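# Transfer 96-well plate from bench B1 to nest N1

## Task

Pick up the 96-well plate at bench position B1 and place it in plate nest N1. It must rest level and seated within the nest's locating features, oriented so well A1 (at the plate's clipped corner) lines up with the nest corner labelled A1. Then release it and withdraw the gripper.

## Robot and tools

Setup: two robot arms, left_arm and right_arm, each ending in a two-finger parallel gripper, over a table. Seen from behind the arms, B1 (where the plate starts) is the right-hand bench spot and N1 (the destination nest) is on the left. The plate has one clipped corner, and that is where well A1 is. Something may occasionally nudge a loose object.

Frame: every pose is in one shared scene frame. The origin sits on the table top midway between the arms, +z is up, +x points out across the table, and left_arm is on the +y side. The arm names do not refer to image sides. Arm bases may be tilted. Mounting plates and the metal frame behind the arms are fixed obstacles. A "too close" message counts a mounting plate and its half of the frame as part of that arm. Reported hand positions can be off, more so at long reach.

Gripper: the fingers point along the gripper's +z axis and close along its y axis. end_effector_position is the point between the finger pads, roughly 1 cm short of the tips.

The 16-number row: both execute_actions rows and the move target use one flat list covering both arms. The order is x, y, z, qw, qx, qy, qz, opening for left_arm, then the same eight for right_arm. Send all 16 even if only one arm should move. x, y, z are an absolute gripper position in metres in the scene frame. qw, qx, qy, qz are an absolute orientation quaternion, scalar first, in the same frame. So each arm's part is a pose to go to, not an offset. Opening is an absolute value from -1 (closed) to +1 (fully open, 0.094 m).

To keep an arm still, resend its last reported position and quaternion unchanged, with the opening it should keep. To hold an orientation, keep sending the same target quaternion rather than copying the drifting reported one. A target more than 0.6 m from the arm's last reported position along any gripper axis is refused, and a refused call sends nothing.

execute_actions: takes "actions", a list holding at most one item, and an optional "pictures" boolean (pictures are included by default).
- An empty list [] returns the current state and commands nothing.
- {"rows": [...], "steps": n}: 1 to 15 rows, n from 1 to 15 (default 15). Each step lasts 1/30 s. Row k applies on step k, and the last row repeats if there are fewer rows than steps.
- {"steps": n} with no rows is a wait of up to 300 steps, counted from the previous result, so your thinking time is included.

move: "target" is one 16-number row as above. "speed" is the top path speed in m/s, from 0.002 to 0.5, default 0.25; turning is capped at twice that value in rad/s. Each gripper follows a straight line toward its pose, and both paths finish together within 0.5 to 10 s; a longer path is cut off at 10 s. Rotation takes the shorter way. The opening is sent at the start. The paths ignore obstacles and the other arm. Grippers lag and may overshoot the speed, especially with an arm nearly straight. The result adds a "move:" line with the outcome (done, off_target, moving, held, fault) and any limits that applied, plus each gripper's distance from its pose. limits=paced means the pose was clipped. limits=held means some steps were blocked, and the arm may then jump faster than expected. If only one arm is named, the other finished fine.

wait: "seconds" from 0 to 10; lets the world run without new commands.

zoom_image: "camera" is one of cam_head_left, cam_head_right, cam_left_wrist or cam_right_wrist. "region" is [x0, y0, x1, y1] in image pixels from the top-left, at most 504 by 504. Head images are 896x504 and wrist images are 504x504.

finished_scene: "scene" is the number of the current scene. The goal must hold at that moment and afterward.

Controller behaviour: each step, the command is clamped to within 70 mm and 16 degrees of the measured pose. Damped IK then favours position over orientation. After an action ends, an arm only continues to its last clamped pose, so check the result and send the remainder. Joint friction can leave the gripper up to about 31 mm short, and very small commands may do nothing. A "pose unreachable" line means the clearance check altered or blocked that arm's command. HELD marks steps where it happened. "Hand target" shows where the controller is currently driving each gripper. The simulation keeps running while you think.

Gripping: grip_measured reports the finger opening on the same -1..1 scale; the last joint value gives it in metres. Readings may be off by about 1 mm. To hold the plate, command roughly 0.03 below grip_measured; a smaller gap gives a lighter grip. Pads squeeze about 50 to 62 N, and harder briefly at first contact.

Motor heat: holding a load warms the motors. MOTOR HOT appears at 75 °C. At 90 °C the arm halts for 10 s, and at 100 °C it drops whatever it holds. Both stops show as OVER-TEMPERATURE FAULT. Avoid long holds.

Cameras: head cameras use pinhole plus radial distortion, and wrist cameras are fisheye. Calibration data is supplied, but it may be slightly off.

Avoid: dropping the plate from any real height (a few mm at release is fine), knocking anything off the table, collisions or hard pressing between the arms, hard impacts, and fast moves into contact. Pressing harder happens with higher speed or a target set further past the surface. Move smoothly and efficiently.

Each tool is called after "Call:" by a JSON object that holds its "method" and its "body", one argument or row to a line.

## Session

Call:
{"method": "execute_actions", "body": {
  "actions": []
}}

Scene clock: 0.00 s of 13200.00 s.
left_arm: end_effector_position=(+0.4577, +0.3077, +0.2388) grip_measured=+1.000 end_effector_quat_wxyz=(+0.013, -0.613, +0.786, -0.082) | right_arm: end_effector_position=(+0.0208, -0.5783, +0.1324) grip_measured=+1.000 end_effector_quat_wxyz=(+0.053, +0.994, +0.067, +0.070)
Joint positions: left_arm=[ 0.084  1.56   1.765 -1.138  0.048 -1.413  0.094] | right_arm=[-2.021  1.646  0.569 -0.59  -0.665  1.071  0.094]
Joint velocities: left_arm=[ 0.022  0.007 -0.022  0.037 -0.022  0.022  0.   ] | right_arm=[ 0.002  0.002  0.007  0.007 -0.022 -0.007  0.   ]
Motor temperatures (°C, as the motors report them): left_arm=[20 19 20 18 21 19] | right_arm=[17 20 18 21 17 19]
Hand target (left_arm): +0.458, +0.308, +0.239; +0.013, -0.613, +0.786, -0.082
Hand target (right_arm): +0.021, -0.578, +0.132; +0.053, +0.994, +0.067, +0.070

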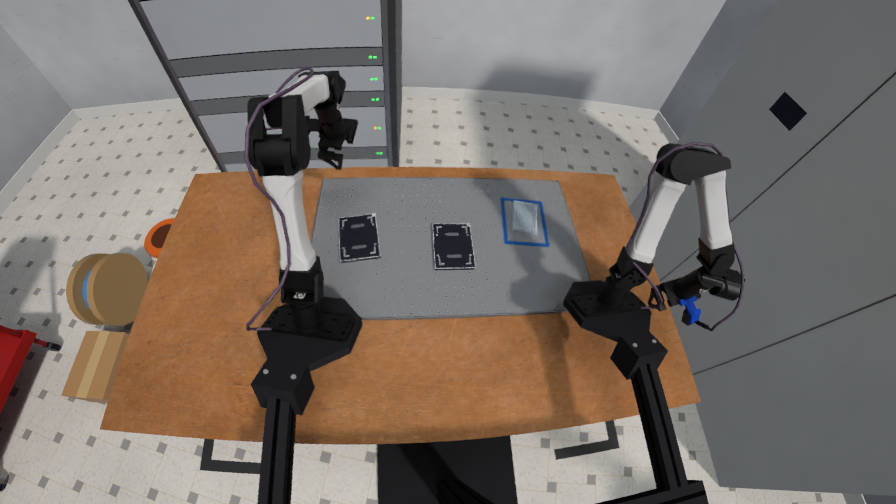

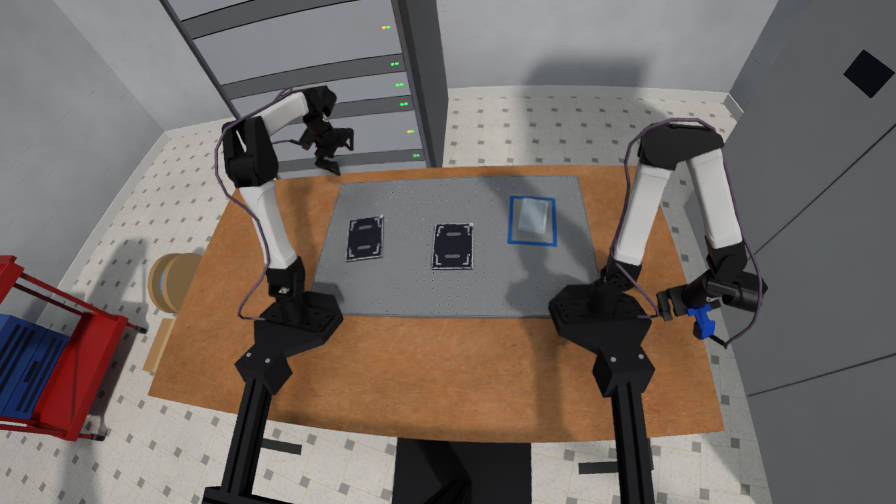

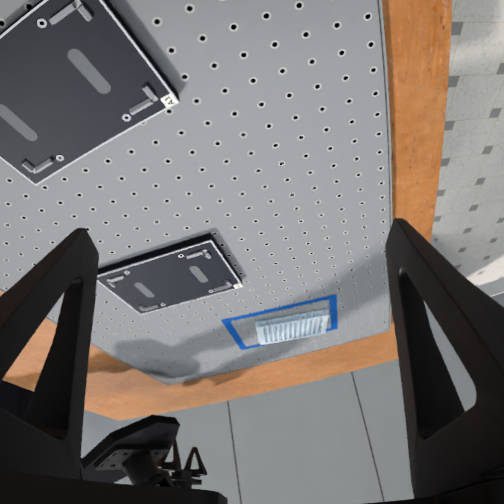

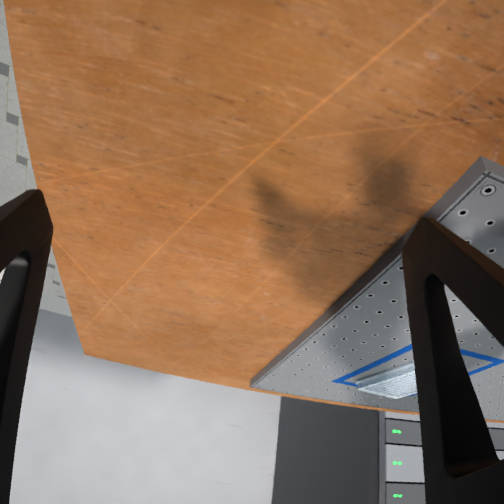

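Call:
{"method": "zoom_image", "body": {
  "camera": "cam_head_left",
  "region": [320, 180, 570, 290]
}}

Call:
{"method": "zoom_image", "body": {
  "camera": "cam_head_right",
  "region": [320, 180, 570, 290]
}}

Region (320, 180, 570, 290) of cam_head_left's 896x504 image, scaled by 2.016, with more detail than that image has; it fills the top 222 rows of this view, and the rest is white.

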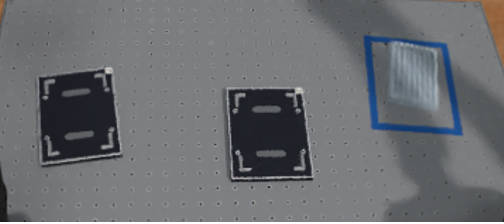

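Region (320, 180, 570, 290) of cam_head_right's 896x504 image, scaled by 2.016, with more detail than that image has; it fills the top 222 rows of this view, and the rest is white.

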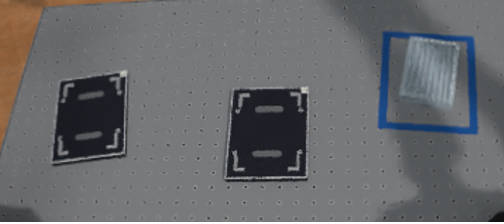

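Call:
{"method": "move", "body": {
  "target": [0.33,0.16,0.25,0,-0.6,0.8,0,0.36,-0.27,0.2,0,1,0,0,1]
}}

Call:
{"method": "zoom_image", "body": {
  "camera": "cam_left_wrist",
  "region": [0, 0, 504, 300]
}}

Call:
{"method": "zoom_image", "body": {
  "camera": "cam_right_wrist",
  "region": [0, 0, 504, 400]
}}


Region (0, 0, 504, 300) of cam_left_wrist's 504x504 image, scaled by 1.000; it fills the top 300 rows of this view, and the rest is white.

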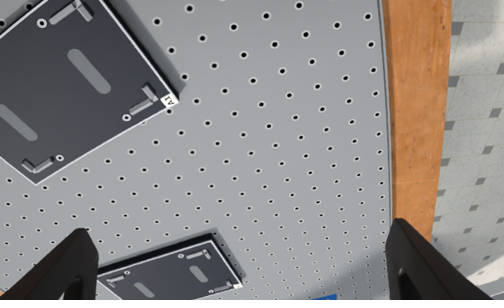

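Region (0, 0, 504, 400) of cam_right_wrist's 504x504 image, scaled by 1.000; it fills the top 400 rows of this view, and the rest is white.

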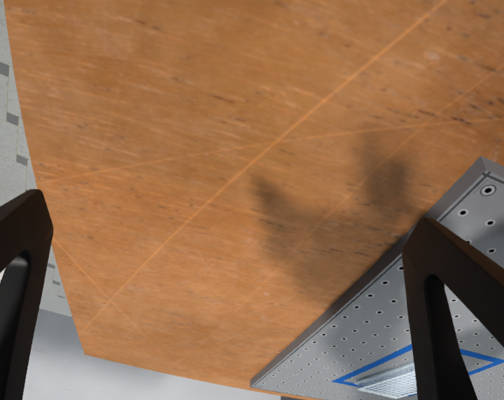

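Call:
{"method": "move", "body": {
  "target": [0.33,0.16,0.25,0,-0.6,0.8,0,1,0.36,-0.27,0.2,0,1,0,0,1]
}}

Scene clock: 12.87 s of 13200.00 s.
left_arm: end_effector_position=(+0.3323, +0.1593, +0.2546) grip_measured=+1.000 end_effector_quat_wxyz=(+0.002, -0.603, +0.798, -0.008) | right_arm: end_effector_position=(+0.3568, -0.2798, +0.2019) grip_measured=+1.000 end_effector_quat_wxyz=(-0.336, +0.838, +0.419, +0.100)
Joint positions: left_arm=[-0.626  1.507  1.595 -1.277 -0.366 -2.032  0.094] | right_arm=[-0.147  1.404  1.224 -1.074 -0.669  2.094  0.094]
Joint velocities: left_arm=[-0.007  0.007 -0.002  0.022 -0.051  0.007  0.   ] | right_arm=[-0.007  0.017  0.027 -0.007  0.022 -0.022  0.   ]
Motor temperatures (°C, as the motors report them): left_arm=[20 23 22 19 21 19] | right_arm=[18 21 19 21 17 19]
Hand target (left_arm): +0.328, +0.161, +0.251; +0.003, -0.599, +0.801, +0.005
Hand target (right_arm): +0.357, -0.278, +0.198; -0.340, +0.838, +0.417, +0.085
Off the commanded pose (left_arm): 0.005 m, 1 deg.
Off the commanded pose (right_arm): 0.010 m, 66 deg; orientation clipped at the last step of the last action.
joint sent to its limit (right arm) — the command would take joint 6 (wrist roll) past its upper limit, so that joint was sent only as far as its limit.
After step 90, 6.40 s passed at rest.
move: off_target (right_arm); limits=paced
camera_calibration (this result's frames):
cam_left_wrist: T_world_to_cam=[[0.952363, -0.30493, -0.00470848, -0.273691], [-0.187164, -0.596606, 0.780405, -0.0368133], [-0.240778, -0.742347, -0.625257, 0.474844], [0, 0, 0, 1]] pos_world=[0.368095, 0.247079, 0.32434]
cam_right_wrist: T_world_to_cam=[[-0.836138, 0.329264, 0.438701, 0.302219], [0.448445, -0.0502169, 0.892399, -0.361155], [0.315865, 0.942901, -0.105669, 0.264938], [0, 0, 0, 1]] pos_world=[0.330971, -0.367456, 0.217706]

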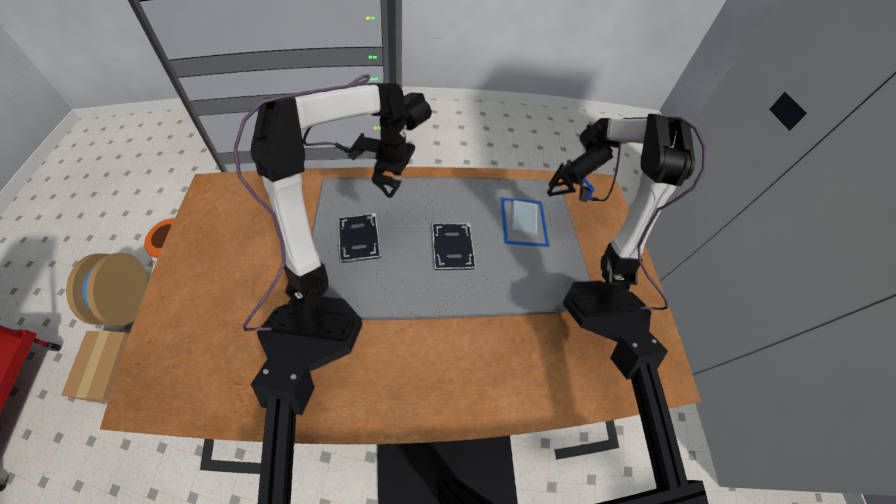

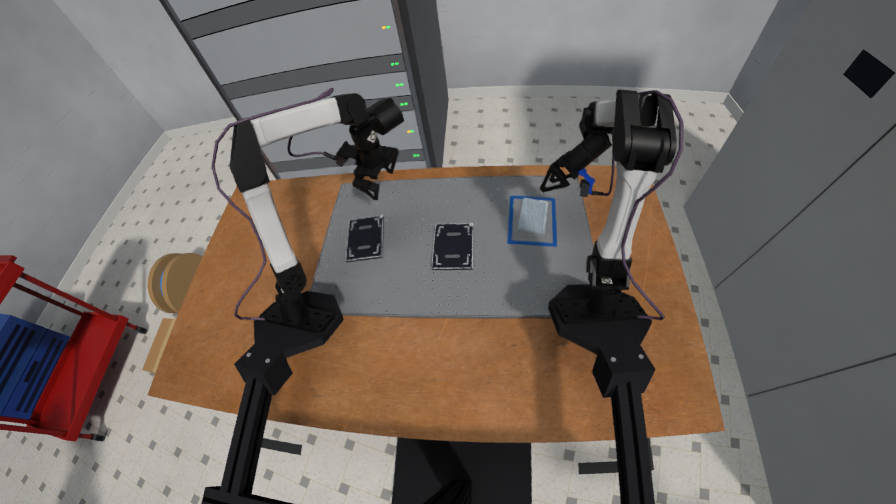

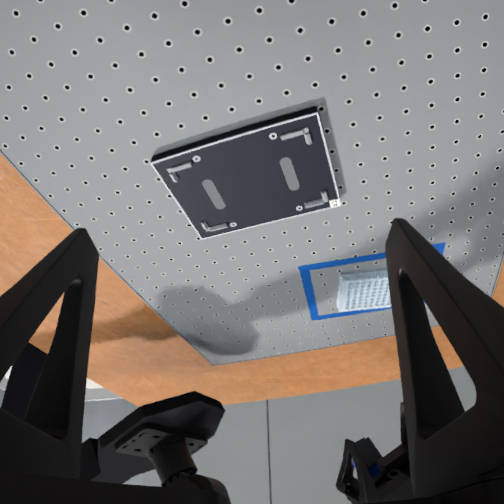

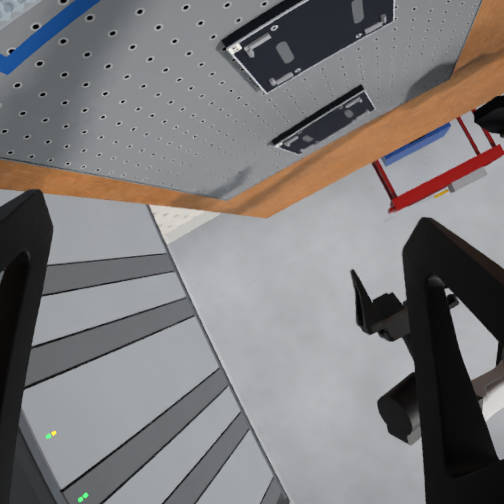

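Call:
{"method": "zoom_image", "body": {
  "camera": "cam_left_wrist",
  "region": [130, 90, 460, 340]
}}

Call:
{"method": "move", "body": {
  "target": [0.33,0.15,0.25,0,0,1,0,1,0.38,-0.27,0.16,0,0,1,0,1]
}}

Region (130, 90, 460, 340) of cam_left_wrist's 504x504 image, scaled by 1.527, with more detail than that image has; it fills the top 382 rows of this view, and the rest is white.

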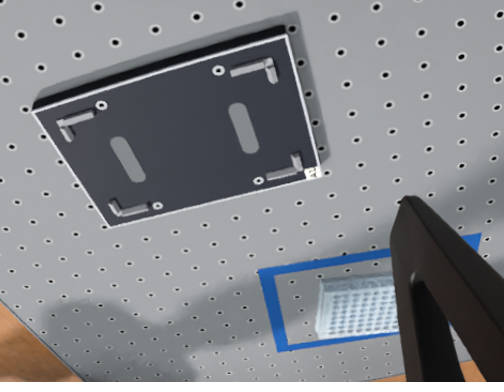

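Scene clock: 20.73 s of 13200.00 s.
left_arm: end_effector_position=(+0.3284, +0.1538, +0.2487) grip_measured=+1.000 end_effector_quat_wxyz=(-0.001, -0.010, +1.000, -0.001) | right_arm: end_effector_position=(+0.3838, -0.2710, +0.1589) grip_measured=+1.000 end_effector_quat_wxyz=(-0.001, +0.008, +1.000, -0.002)
Joint positions: left_arm=[-0.638  1.53   1.595 -1.277 -0.366 -0.776  0.094] | right_arm=[ 0.297  1.481  1.264 -0.899  0.235  0.356  0.094]
Joint velocities: left_arm=[-0.002  0.002 -0.002  0.022 -0.022  0.022  0.   ] | right_arm=[-0.002 -0.007 -0.007 -0.037  0.007  0.007  0.   ]
Motor temperatures (°C, as the motors report them): left_arm=[20 23 23 18 21 19] | right_arm=[18 23 20 21 17 19]
Hand target (left_arm): +0.330, +0.150, +0.250; +0.000, -0.000, +1.000, +0.000
Hand target (right_arm): +0.379, -0.271, +0.160; +0.003, -0.001, +1.000, -0.003
Off the commanded pose (left_arm): 0.004 m, 1 deg.
Off the commanded pose (right_arm): 0.004 m, 1 deg.
move: done
camera_calibration (this result's frames):
cam_left_wrist: T_world_to_cam=[[-0.013655, -0.999747, -0.0178574, 0.155701], [-0.628661, -0.00530399, 0.777662, 0.0184782], [-0.77756, 0.0218452, -0.628429, 0.525632], [0, 0, 0, 1]] pos_world=[0.422453, 0.144277, 0.318733]
cam_right_wrist: T_world_to_cam=[[0.104958, -0.994141, 0.0258395, -0.313492], [-0.649639, -0.0488677, 0.758671, 0.108691], [-0.752963, -0.0964152, -0.650961, 0.458802], [0, 0, 0, 1]] pos_world=[0.448975, -0.262108, 0.224302]

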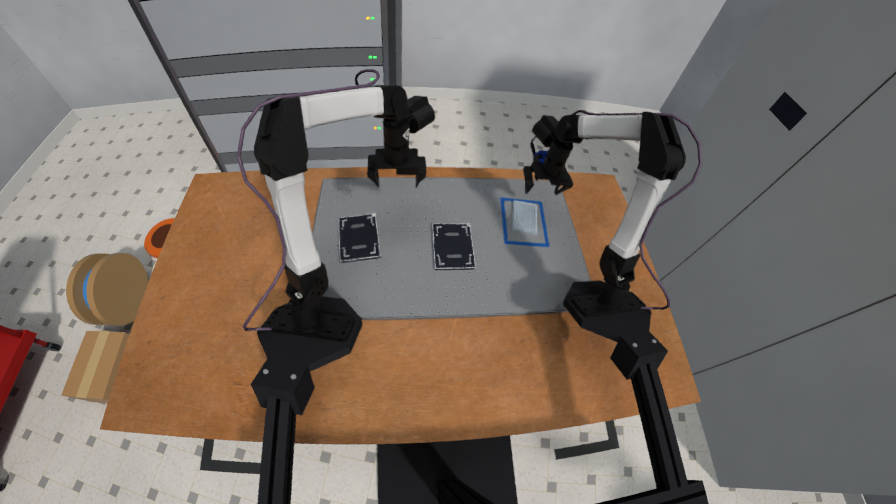

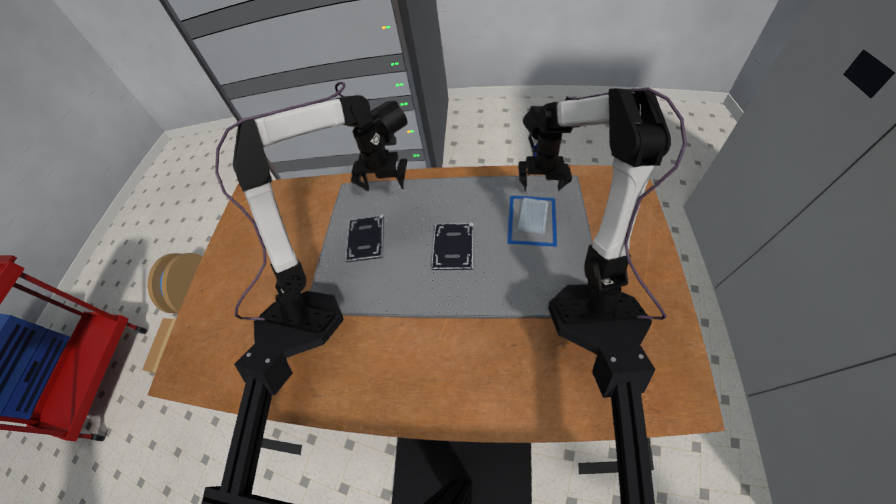

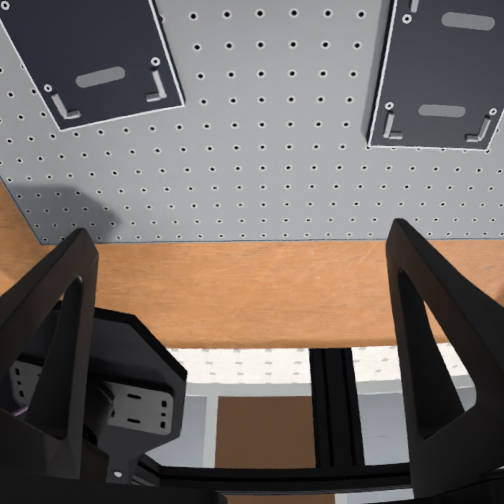

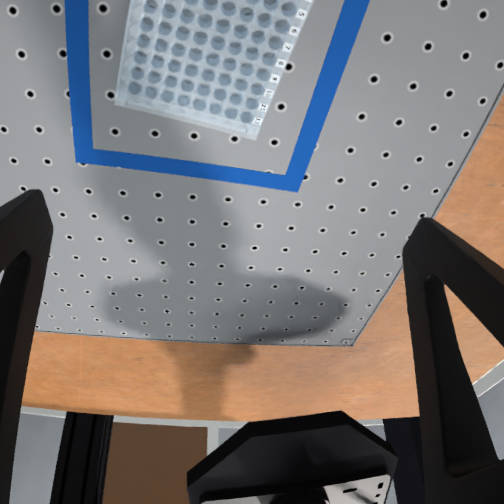

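Call:
{"method": "move", "body": {
  "target": [0.33,0.15,0.25,0,0,1,0,1,0.393,-0.257,0.08,0,0.096,0.995,0,1],
  "speed": 0.1
}}

Call:
{"method": "zoom_image", "body": {
  "camera": "cam_left_wrist",
  "region": [0, 0, 504, 200]
}}

Scene clock: 28.33 s of 13200.00 s.
left_arm: end_effector_position=(+0.3284, +0.1538, +0.2487) grip_measured=+1.000 end_effector_quat_wxyz=(-0.001, -0.009, +1.000, -0.001) | right_arm: end_effector_position=(+0.4014, -0.2538, +0.0944) grip_measured=+1.000 end_effector_quat_wxyz=(+0.018, +0.090, +0.996, +0.006)
Joint positions: left_arm=[-0.638  1.53   1.595 -1.277 -0.366 -0.774  0.094] | right_arm=[ 0.283  1.649  1.219 -0.642  0.231  0.499  0.094]
Joint velocities: left_arm=[ 0.002 -0.007 -0.007 -0.007 -0.037 -0.081  0.   ] | right_arm=[-0.002  0.002 -0.007  0.022 -0.007 -0.037  0.   ]
Motor temperatures (°C, as the motors report them): left_arm=[20 24 24 18 21 19] | right_arm=[18 26 20 21 17 19]
Hand target (left_arm): +0.330, +0.150, +0.250; +0.000, +0.000, +1.000, -0.000
Hand target (right_arm): +0.391, -0.258, +0.081; -0.000, +0.096, +0.995, +0.000
Off the commanded pose (left_arm): 0.004 m, 1 deg.
Off the commanded pose (right_arm): 0.017 m, 2 deg.
After step 90, 3.20 s passed at rest.
move: off_target (right_arm)
camera_calibration (this result's frames):
cam_left_wrist: T_world_to_cam=[[-0.0155618, -0.99972, -0.0178528, 0.156322], [-0.628674, -0.00410127, 0.777658, 0.0182984], [-0.777513, 0.0233253, -0.628434, 0.52539], [0, 0, 0, 1]] pos_world=[0.422434, 0.144098, 0.318734]
cam_right_wrist: T_world_to_cam=[[-0.0605001, -0.998083, 0.0130026, -0.22996], [-0.677854, 0.0506441, 0.73345, 0.208848], [-0.732703, 0.0355599, -0.679619, 0.45985], [0, 0, 0, 1]] pos_world=[0.464589, -0.256448, 0.162333]

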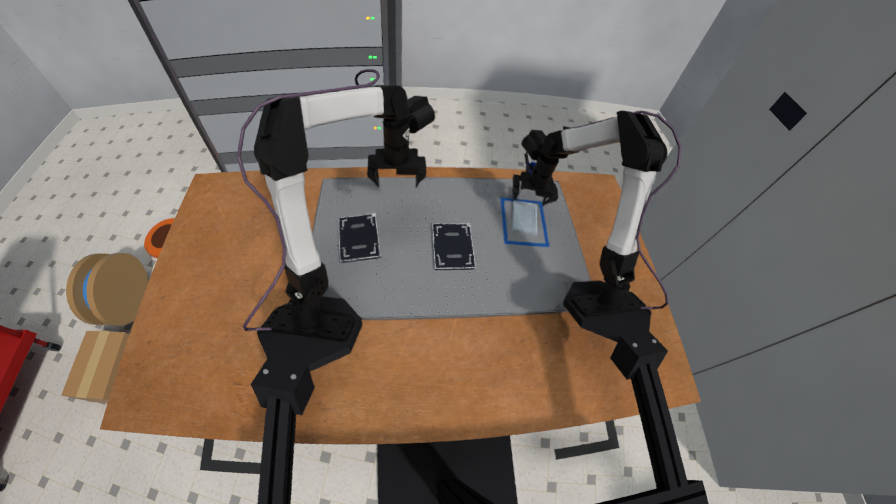

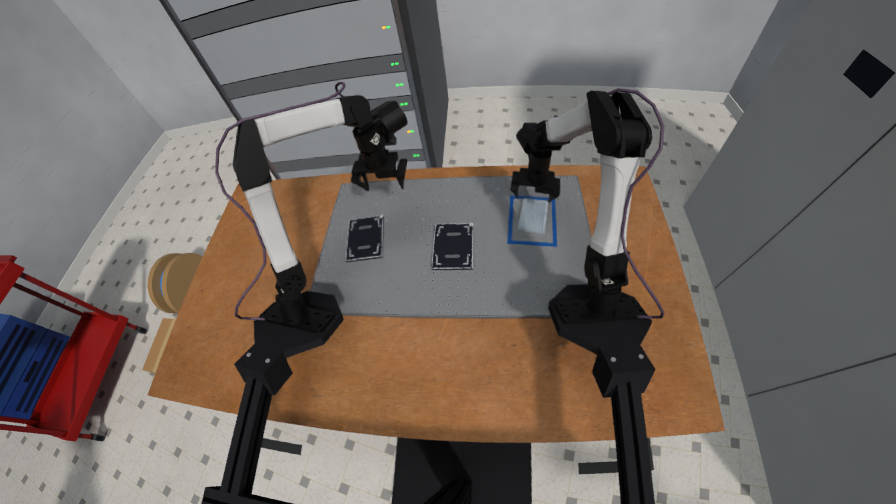

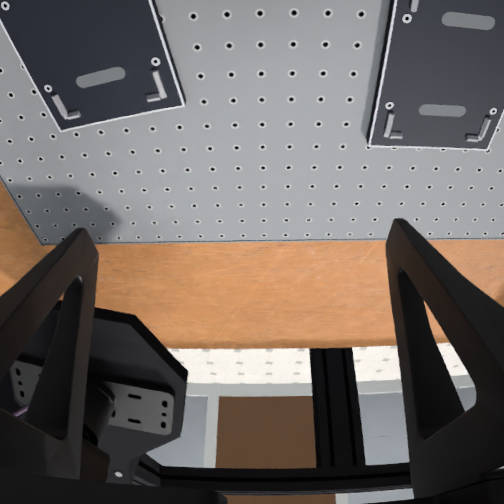

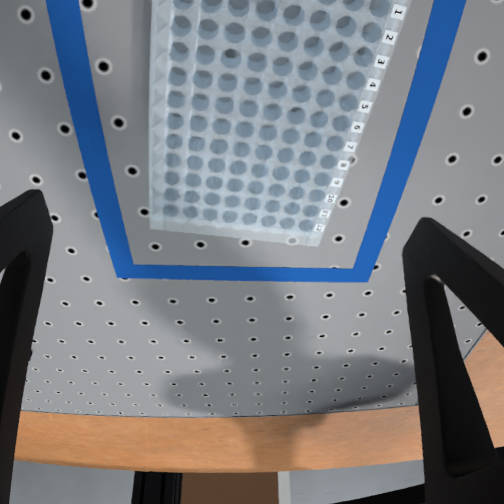

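Region (0, 0, 504, 200) of cam_left_wrist's 504x504 image, scaled by 1.000; it fills the top 200 rows of this view, and the rest is white.

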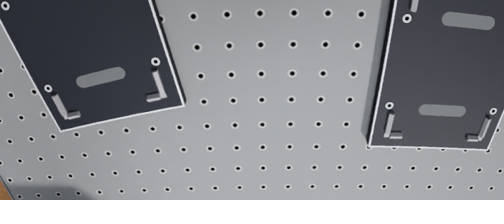

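Call:
{"method": "move", "body": {
  "target": [0.33,0.15,0.25,0,0,1,0,1,0.39,-0.258,0.04,0,0.096,0.995,0,1],
  "speed": 0.04
}}

Scene clock: 34.93 s of 13200.00 s.
left_arm: end_effector_position=(+0.3284, +0.1538, +0.2487) grip_measured=+1.000 end_effector_quat_wxyz=(-0.001, -0.009, +1.000, -0.001) | right_arm: end_effector_position=(+0.4012, -0.2540, +0.0556) grip_measured=+1.000 end_effector_quat_wxyz=(+0.019, +0.099, +0.995, +0.006)
Joint positions: left_arm=[-0.638  1.53   1.595 -1.277 -0.366 -0.774  0.094] | right_arm=[ 0.257  1.741  1.181 -0.505  0.22   0.492  0.094]
Joint velocities: left_arm=[-0.012  0.007  0.002  0.037 -0.037 -0.022  0.   ] | right_arm=[-0.017  0.007  0.022  0.095  0.022  0.022  0.   ]
Motor temperatures (°C, as the motors report them): left_arm=[21 24 25 18 21 19] | right_arm=[18 27 20 21 17 19]
Hand target (left_arm): +0.330, +0.150, +0.250; +0.000, -0.000, +1.000, -0.000
Hand target (right_arm): +0.389, -0.259, +0.041; -0.000, +0.096, +0.995, +0.000
Off the commanded pose (left_arm): 0.004 m, 1 deg.
Off the commanded pose (right_arm): 0.020 m, 2 deg.
After step 90, 1.90 s passed at rest.
move: off_target (right_arm)
camera_calibration (this result's frames):
cam_left_wrist: T_world_to_cam=[[-0.0155618, -0.99972, -0.0178528, 0.156322], [-0.628674, -0.00410127, 0.777658, 0.0182984], [-0.777513, 0.0233253, -0.628434, 0.52539], [0, 0, 0, 1]] pos_world=[0.422434, 0.144098, 0.318734]
cam_right_wrist: T_world_to_cam=[[-0.0776429, -0.996907, 0.0121399, -0.222411], [-0.678936, 0.0617871, 0.731593, 0.24057], [-0.730081, 0.0485607, -0.681634, 0.435676], [0, 0, 0, 1]] pos_world=[0.464142, -0.257744, 0.123672]

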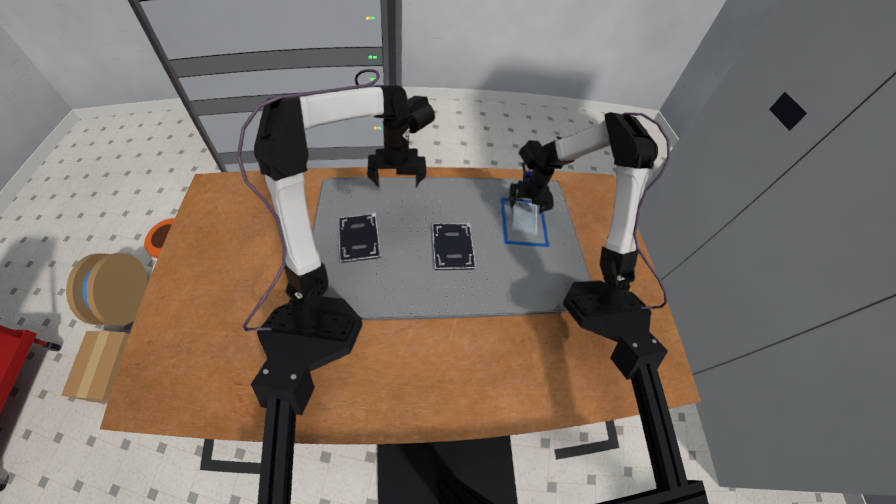

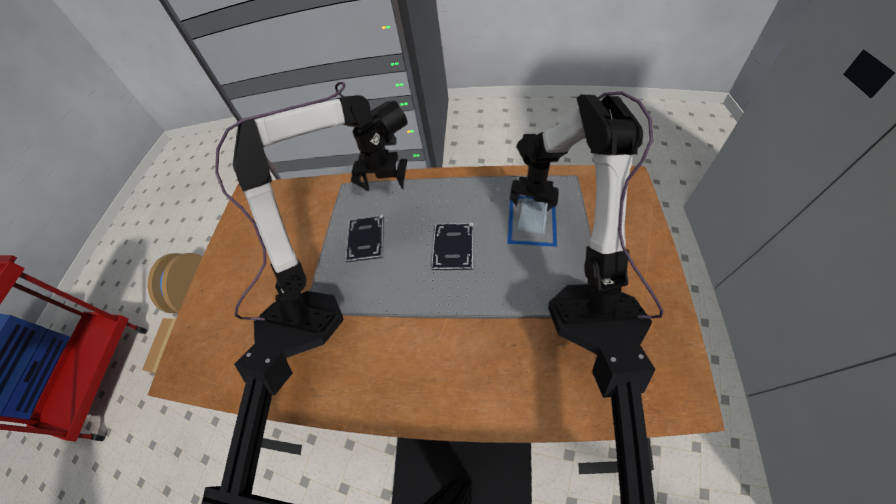

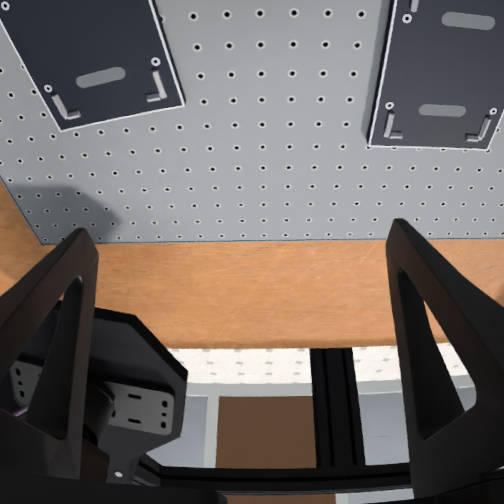

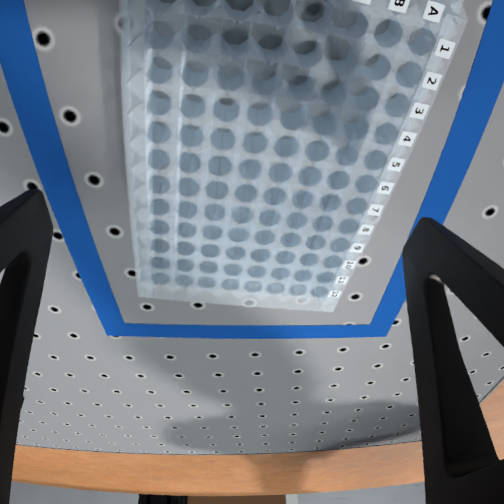

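Call:
{"method": "move", "body": {
  "target": [0.39,0.15,0.25,0,0,1,0,1,0.388,-0.263,0.014,0,0.096,0.995,0,1],
  "speed": 0.03
}}

Scene clock: 39.40 s of 13200.00 s.
left_arm: end_effector_position=(+0.3899, +0.1477, +0.2508) grip_measured=+1.000 end_effector_quat_wxyz=(+0.009, -0.004, +1.000, -0.004) | right_arm: end_effector_position=(+0.4013, -0.2583, +0.0299) grip_measured=+1.000 end_effector_quat_wxyz=(+0.021, +0.099, +0.995, +0.006)
Joint positions: left_arm=[-0.534  1.709  1.906 -1.352 -0.336 -0.654  0.094] | right_arm=[ 0.231  1.804  1.162 -0.415  0.208  0.468  0.094]
Joint velocities: left_arm=[-0.007 -0.002  0.012 -0.11   0.037  0.037  0.   ] | right_arm=[ 0.022  0.012 -0.027  0.051 -0.022 -0.022  0.   ]
Motor temperatures (°C, as the motors report them): left_arm=[21 24 25 18 21 19] | right_arm=[18 28 20 21 17 19]
Hand target (left_arm): +0.390, +0.150, +0.249; +0.000, -0.000, +1.000, -0.001
Hand target (right_arm): +0.387, -0.263, +0.016; -0.000, +0.096, +0.995, +0.000
Off the commanded pose (left_arm): 0.002 m, 1 deg.
Off the commanded pose (right_arm): 0.021 m, 2 deg.
move: off_target (right_arm)
camera_calibration (this result's frames):
cam_left_wrist: T_world_to_cam=[[-0.0246543, -0.999614, -0.0128287, 0.153503], [-0.644939, 0.0060991, 0.76421, 0.0635191], [-0.763836, 0.0271148, -0.64484, 0.572975], [0, 0, 0, 1]] pos_world=[0.482409, 0.13752, 0.322904]
cam_right_wrist: T_world_to_cam=[[-0.078074, -0.996871, 0.0123765, -0.226206], [-0.680915, 0.0623882, 0.7297, 0.26071], [-0.728189, 0.0485432, -0.683655, 0.417738], [0, 0, 0, 1]] pos_world=[0.464053, -0.262042, 0.0981482]

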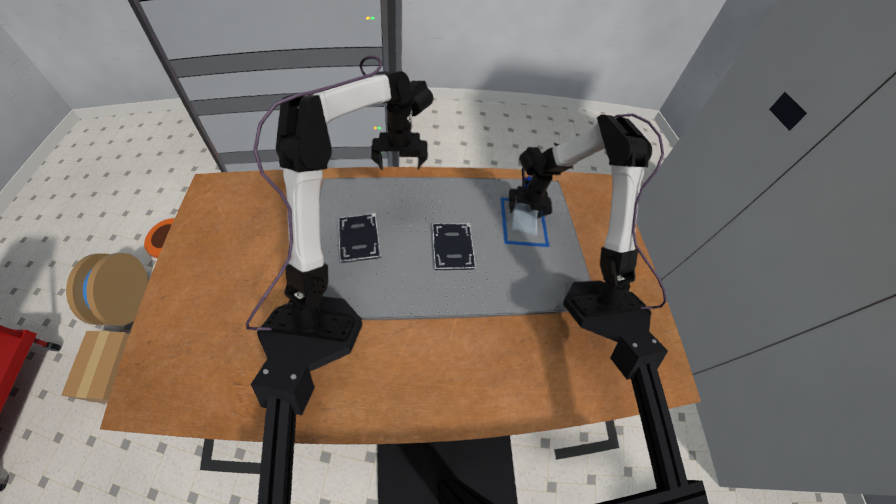

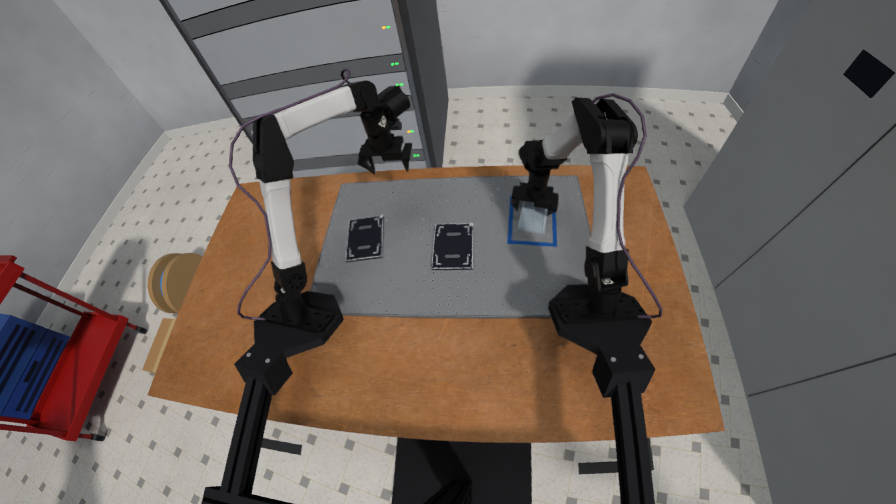

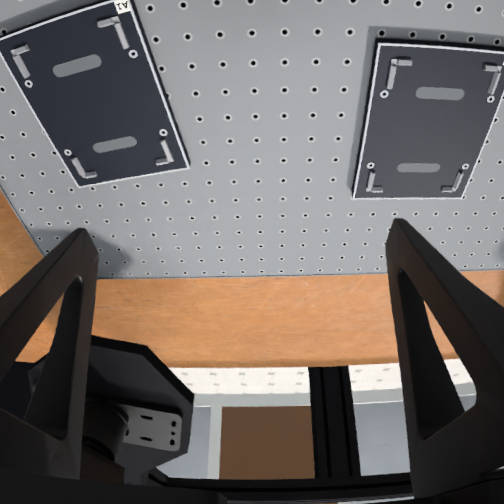

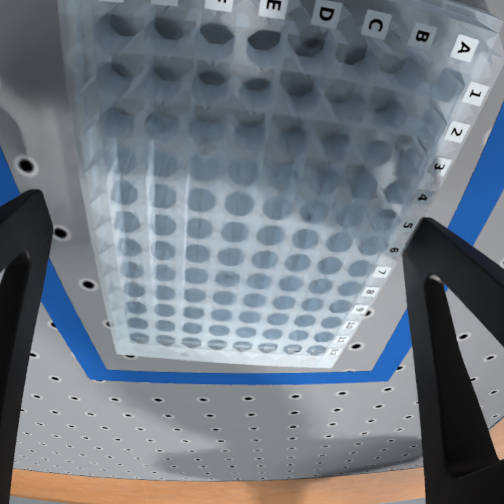

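Call:
{"method": "move", "body": {
  "target": [0.39,0.15,0.25,0,0,1,0,1,0.387,-0.271,0.016,0,0.096,0.995,0,1],
  "speed": 0.02
}}

Call:
{"method": "move", "body": {
  "target": [0.39,0.15,0.25,0,0,1,0,1,0.387,-0.271,0.002,0,0.096,0.995,0,1],
  "speed": 0.02
}}

Scene clock: 43.13 s of 13200.00 s.
left_arm: end_effector_position=(+0.3883, +0.1487, +0.2509) grip_measured=+1.000 end_effector_quat_wxyz=(+0.006, -0.002, +1.000, -0.002) | right_arm: end_effector_position=(+0.3982, -0.2660, +0.0262) grip_measured=+1.000 end_effector_quat_wxyz=(+0.016, +0.098, +0.995, +0.003)
Joint positions: left_arm=[-0.534  1.709  1.906 -1.36  -0.335 -0.653  0.094] | right_arm=[ 0.211  1.804  1.149 -0.409  0.199  0.45   0.094]
Joint velocities: left_arm=[-0.007 -0.007 -0.002 -0.095 -0.051  0.022  0.   ] | right_arm=[ 0.007  0.002 -0.007  0.037 -0.095 -0.022  0.   ]
Motor temperatures (°C, as the motors report them): left_arm=[21 25 26 18 21 19] | right_arm=[18 29 20 21 17 19]
Hand target (left_arm): +0.390, +0.150, +0.250; +0.000, -0.000, +1.000, -0.000
Hand target (right_arm): +0.387, -0.271, +0.017; -0.000, +0.096, +0.995, +0.000
Off the commanded pose (left_arm): 0.002 m, 1 deg.
Off the commanded pose (right_arm): 0.016 m, 2 deg.
move: off_target (right_arm)
camera_calibration (this result's frames):
cam_left_wrist: T_world_to_cam=[[-0.028902, -0.999448, -0.016364, 0.156988], [-0.639783, 0.00591802, 0.768533, 0.0593682], [-0.768012, 0.0326816, -0.639601, 0.571233], [0, 0, 0, 1]] pos_world=[0.481234, 0.137882, 0.322304]
cam_right_wrist: T_world_to_cam=[[-0.075131, -0.997034, 0.0167019, -0.235392], [-0.67369, 0.0631001, 0.736315, 0.258873], [-0.735185, 0.0440682, -0.676433, 0.414765], [0, 0, 0, 1]] pos_world=[0.461644, -0.269307, 0.0938801]

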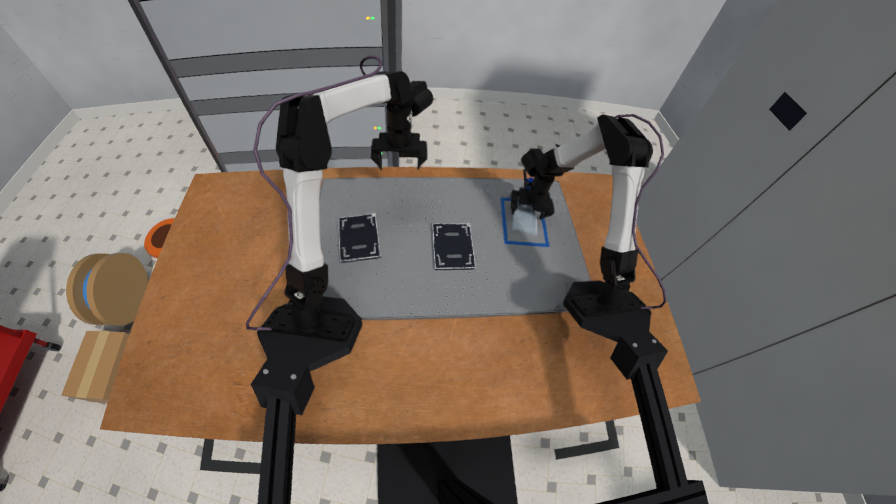

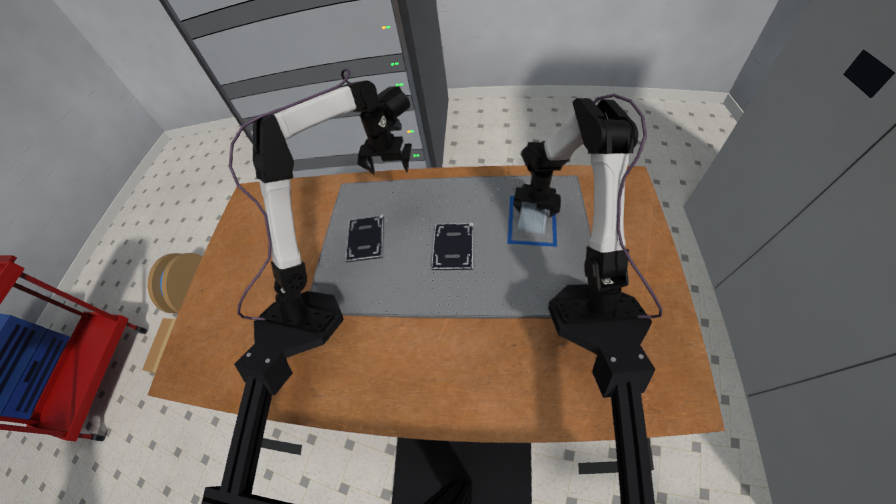

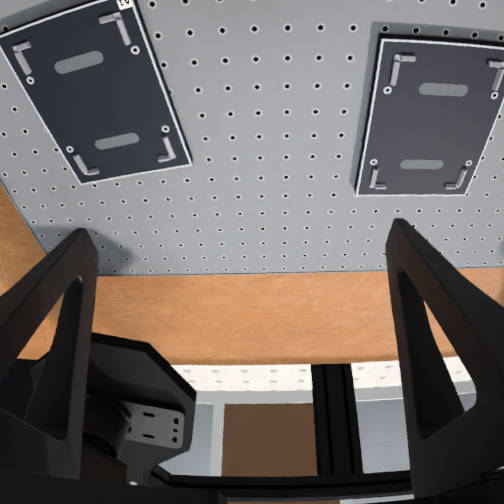

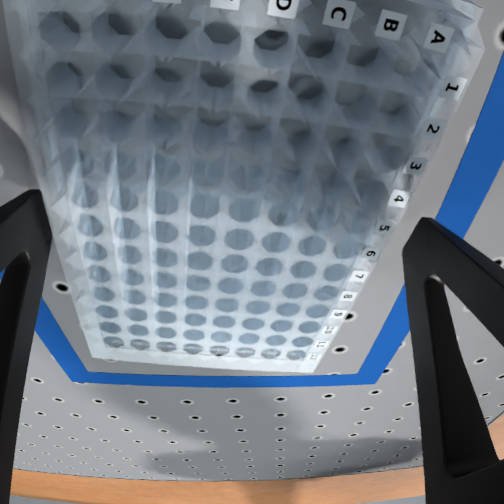

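Scene clock: 44.73 s of 13200.00 s.
left_arm: end_effector_position=(+0.3882, +0.1488, +0.2509) grip_measured=+1.000 end_effector_quat_wxyz=(+0.006, -0.002, +1.000, -0.002) | right_arm: end_effector_position=(+0.4013, -0.2650, +0.0193) grip_measured=+1.000 end_effector_quat_wxyz=(+0.022, +0.098, +0.995, +0.006)
Joint positions: left_arm=[-0.534  1.709  1.906 -1.361 -0.335 -0.653  0.094] | right_arm=[ 0.207  1.825  1.149 -0.374  0.196  0.444  0.094]
Joint velocities: left_arm=[ 0.002 -0.002 -0.002 -0.007 -0.081  0.051  0.   ] | right_arm=[ 0.002 -0.012 -0.017  0.007 -0.007 -0.007  0.   ]
Motor temperatures (°C, as the motors report them): left_arm=[21 25 26 18 21 19] | right_arm=[18 29 20 21 17 19]
Hand target (left_arm): +0.390, +0.150, +0.250; +0.000, -0.000, +1.000, -0.000
Hand target (right_arm): +0.386, -0.271, +0.004; -0.000, +0.096, +0.995, +0.000
Off the commanded pose (left_arm): 0.002 m, 1 deg.
Off the commanded pose (right_arm): 0.023 m, 3 deg.
move: off_target (right_arm)
camera_calibration (this result's frames):
cam_left_wrist: T_world_to_cam=[[-0.0290308, -0.999441, -0.0165749, 0.157143], [-0.639563, 0.00582889, 0.768717, 0.0592041], [-0.768191, 0.0329172, -0.639374, 0.571153], [0, 0, 0, 1]] pos_world=[0.481181, 0.137909, 0.322274]
cam_right_wrist: T_world_to_cam=[[-0.0750769, -0.997107, 0.0118475, -0.234031], [-0.68265, 0.0600532, 0.728274, 0.268953], [-0.726879, 0.0465889, -0.685184, 0.409812], [0, 0, 0, 1]] pos_world=[0.463914, -0.268598, 0.0876975]

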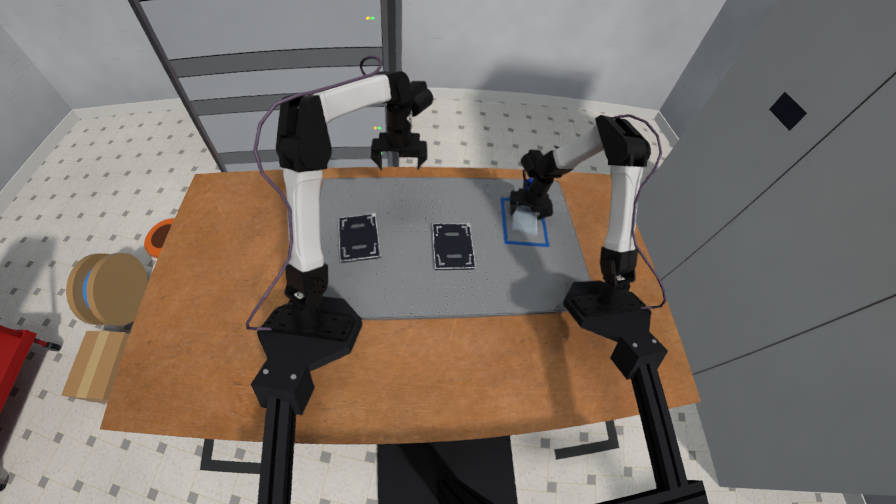

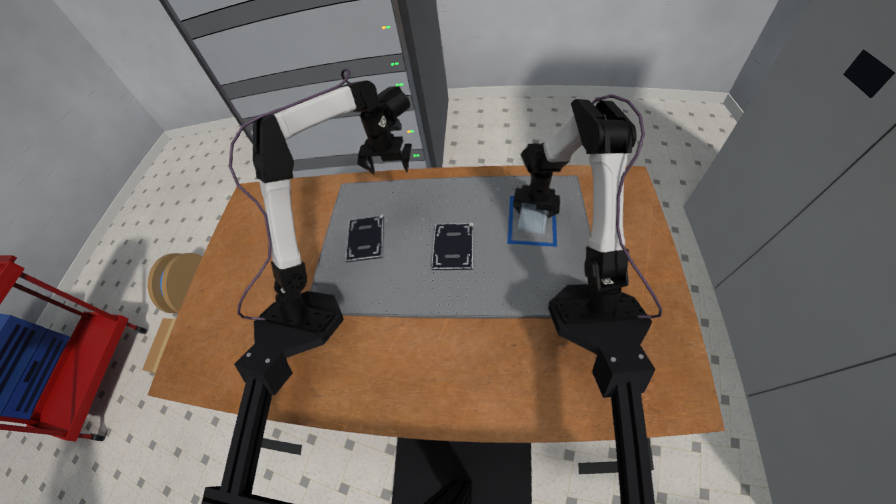

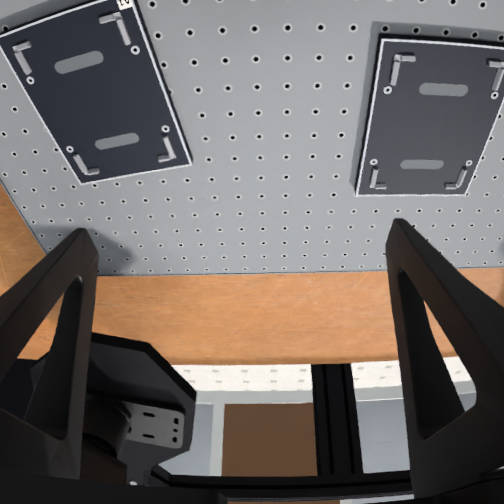

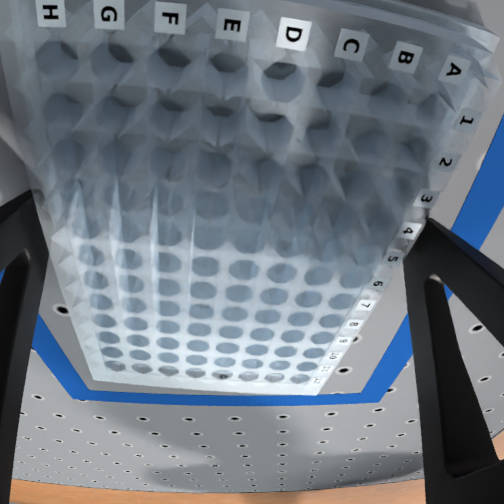

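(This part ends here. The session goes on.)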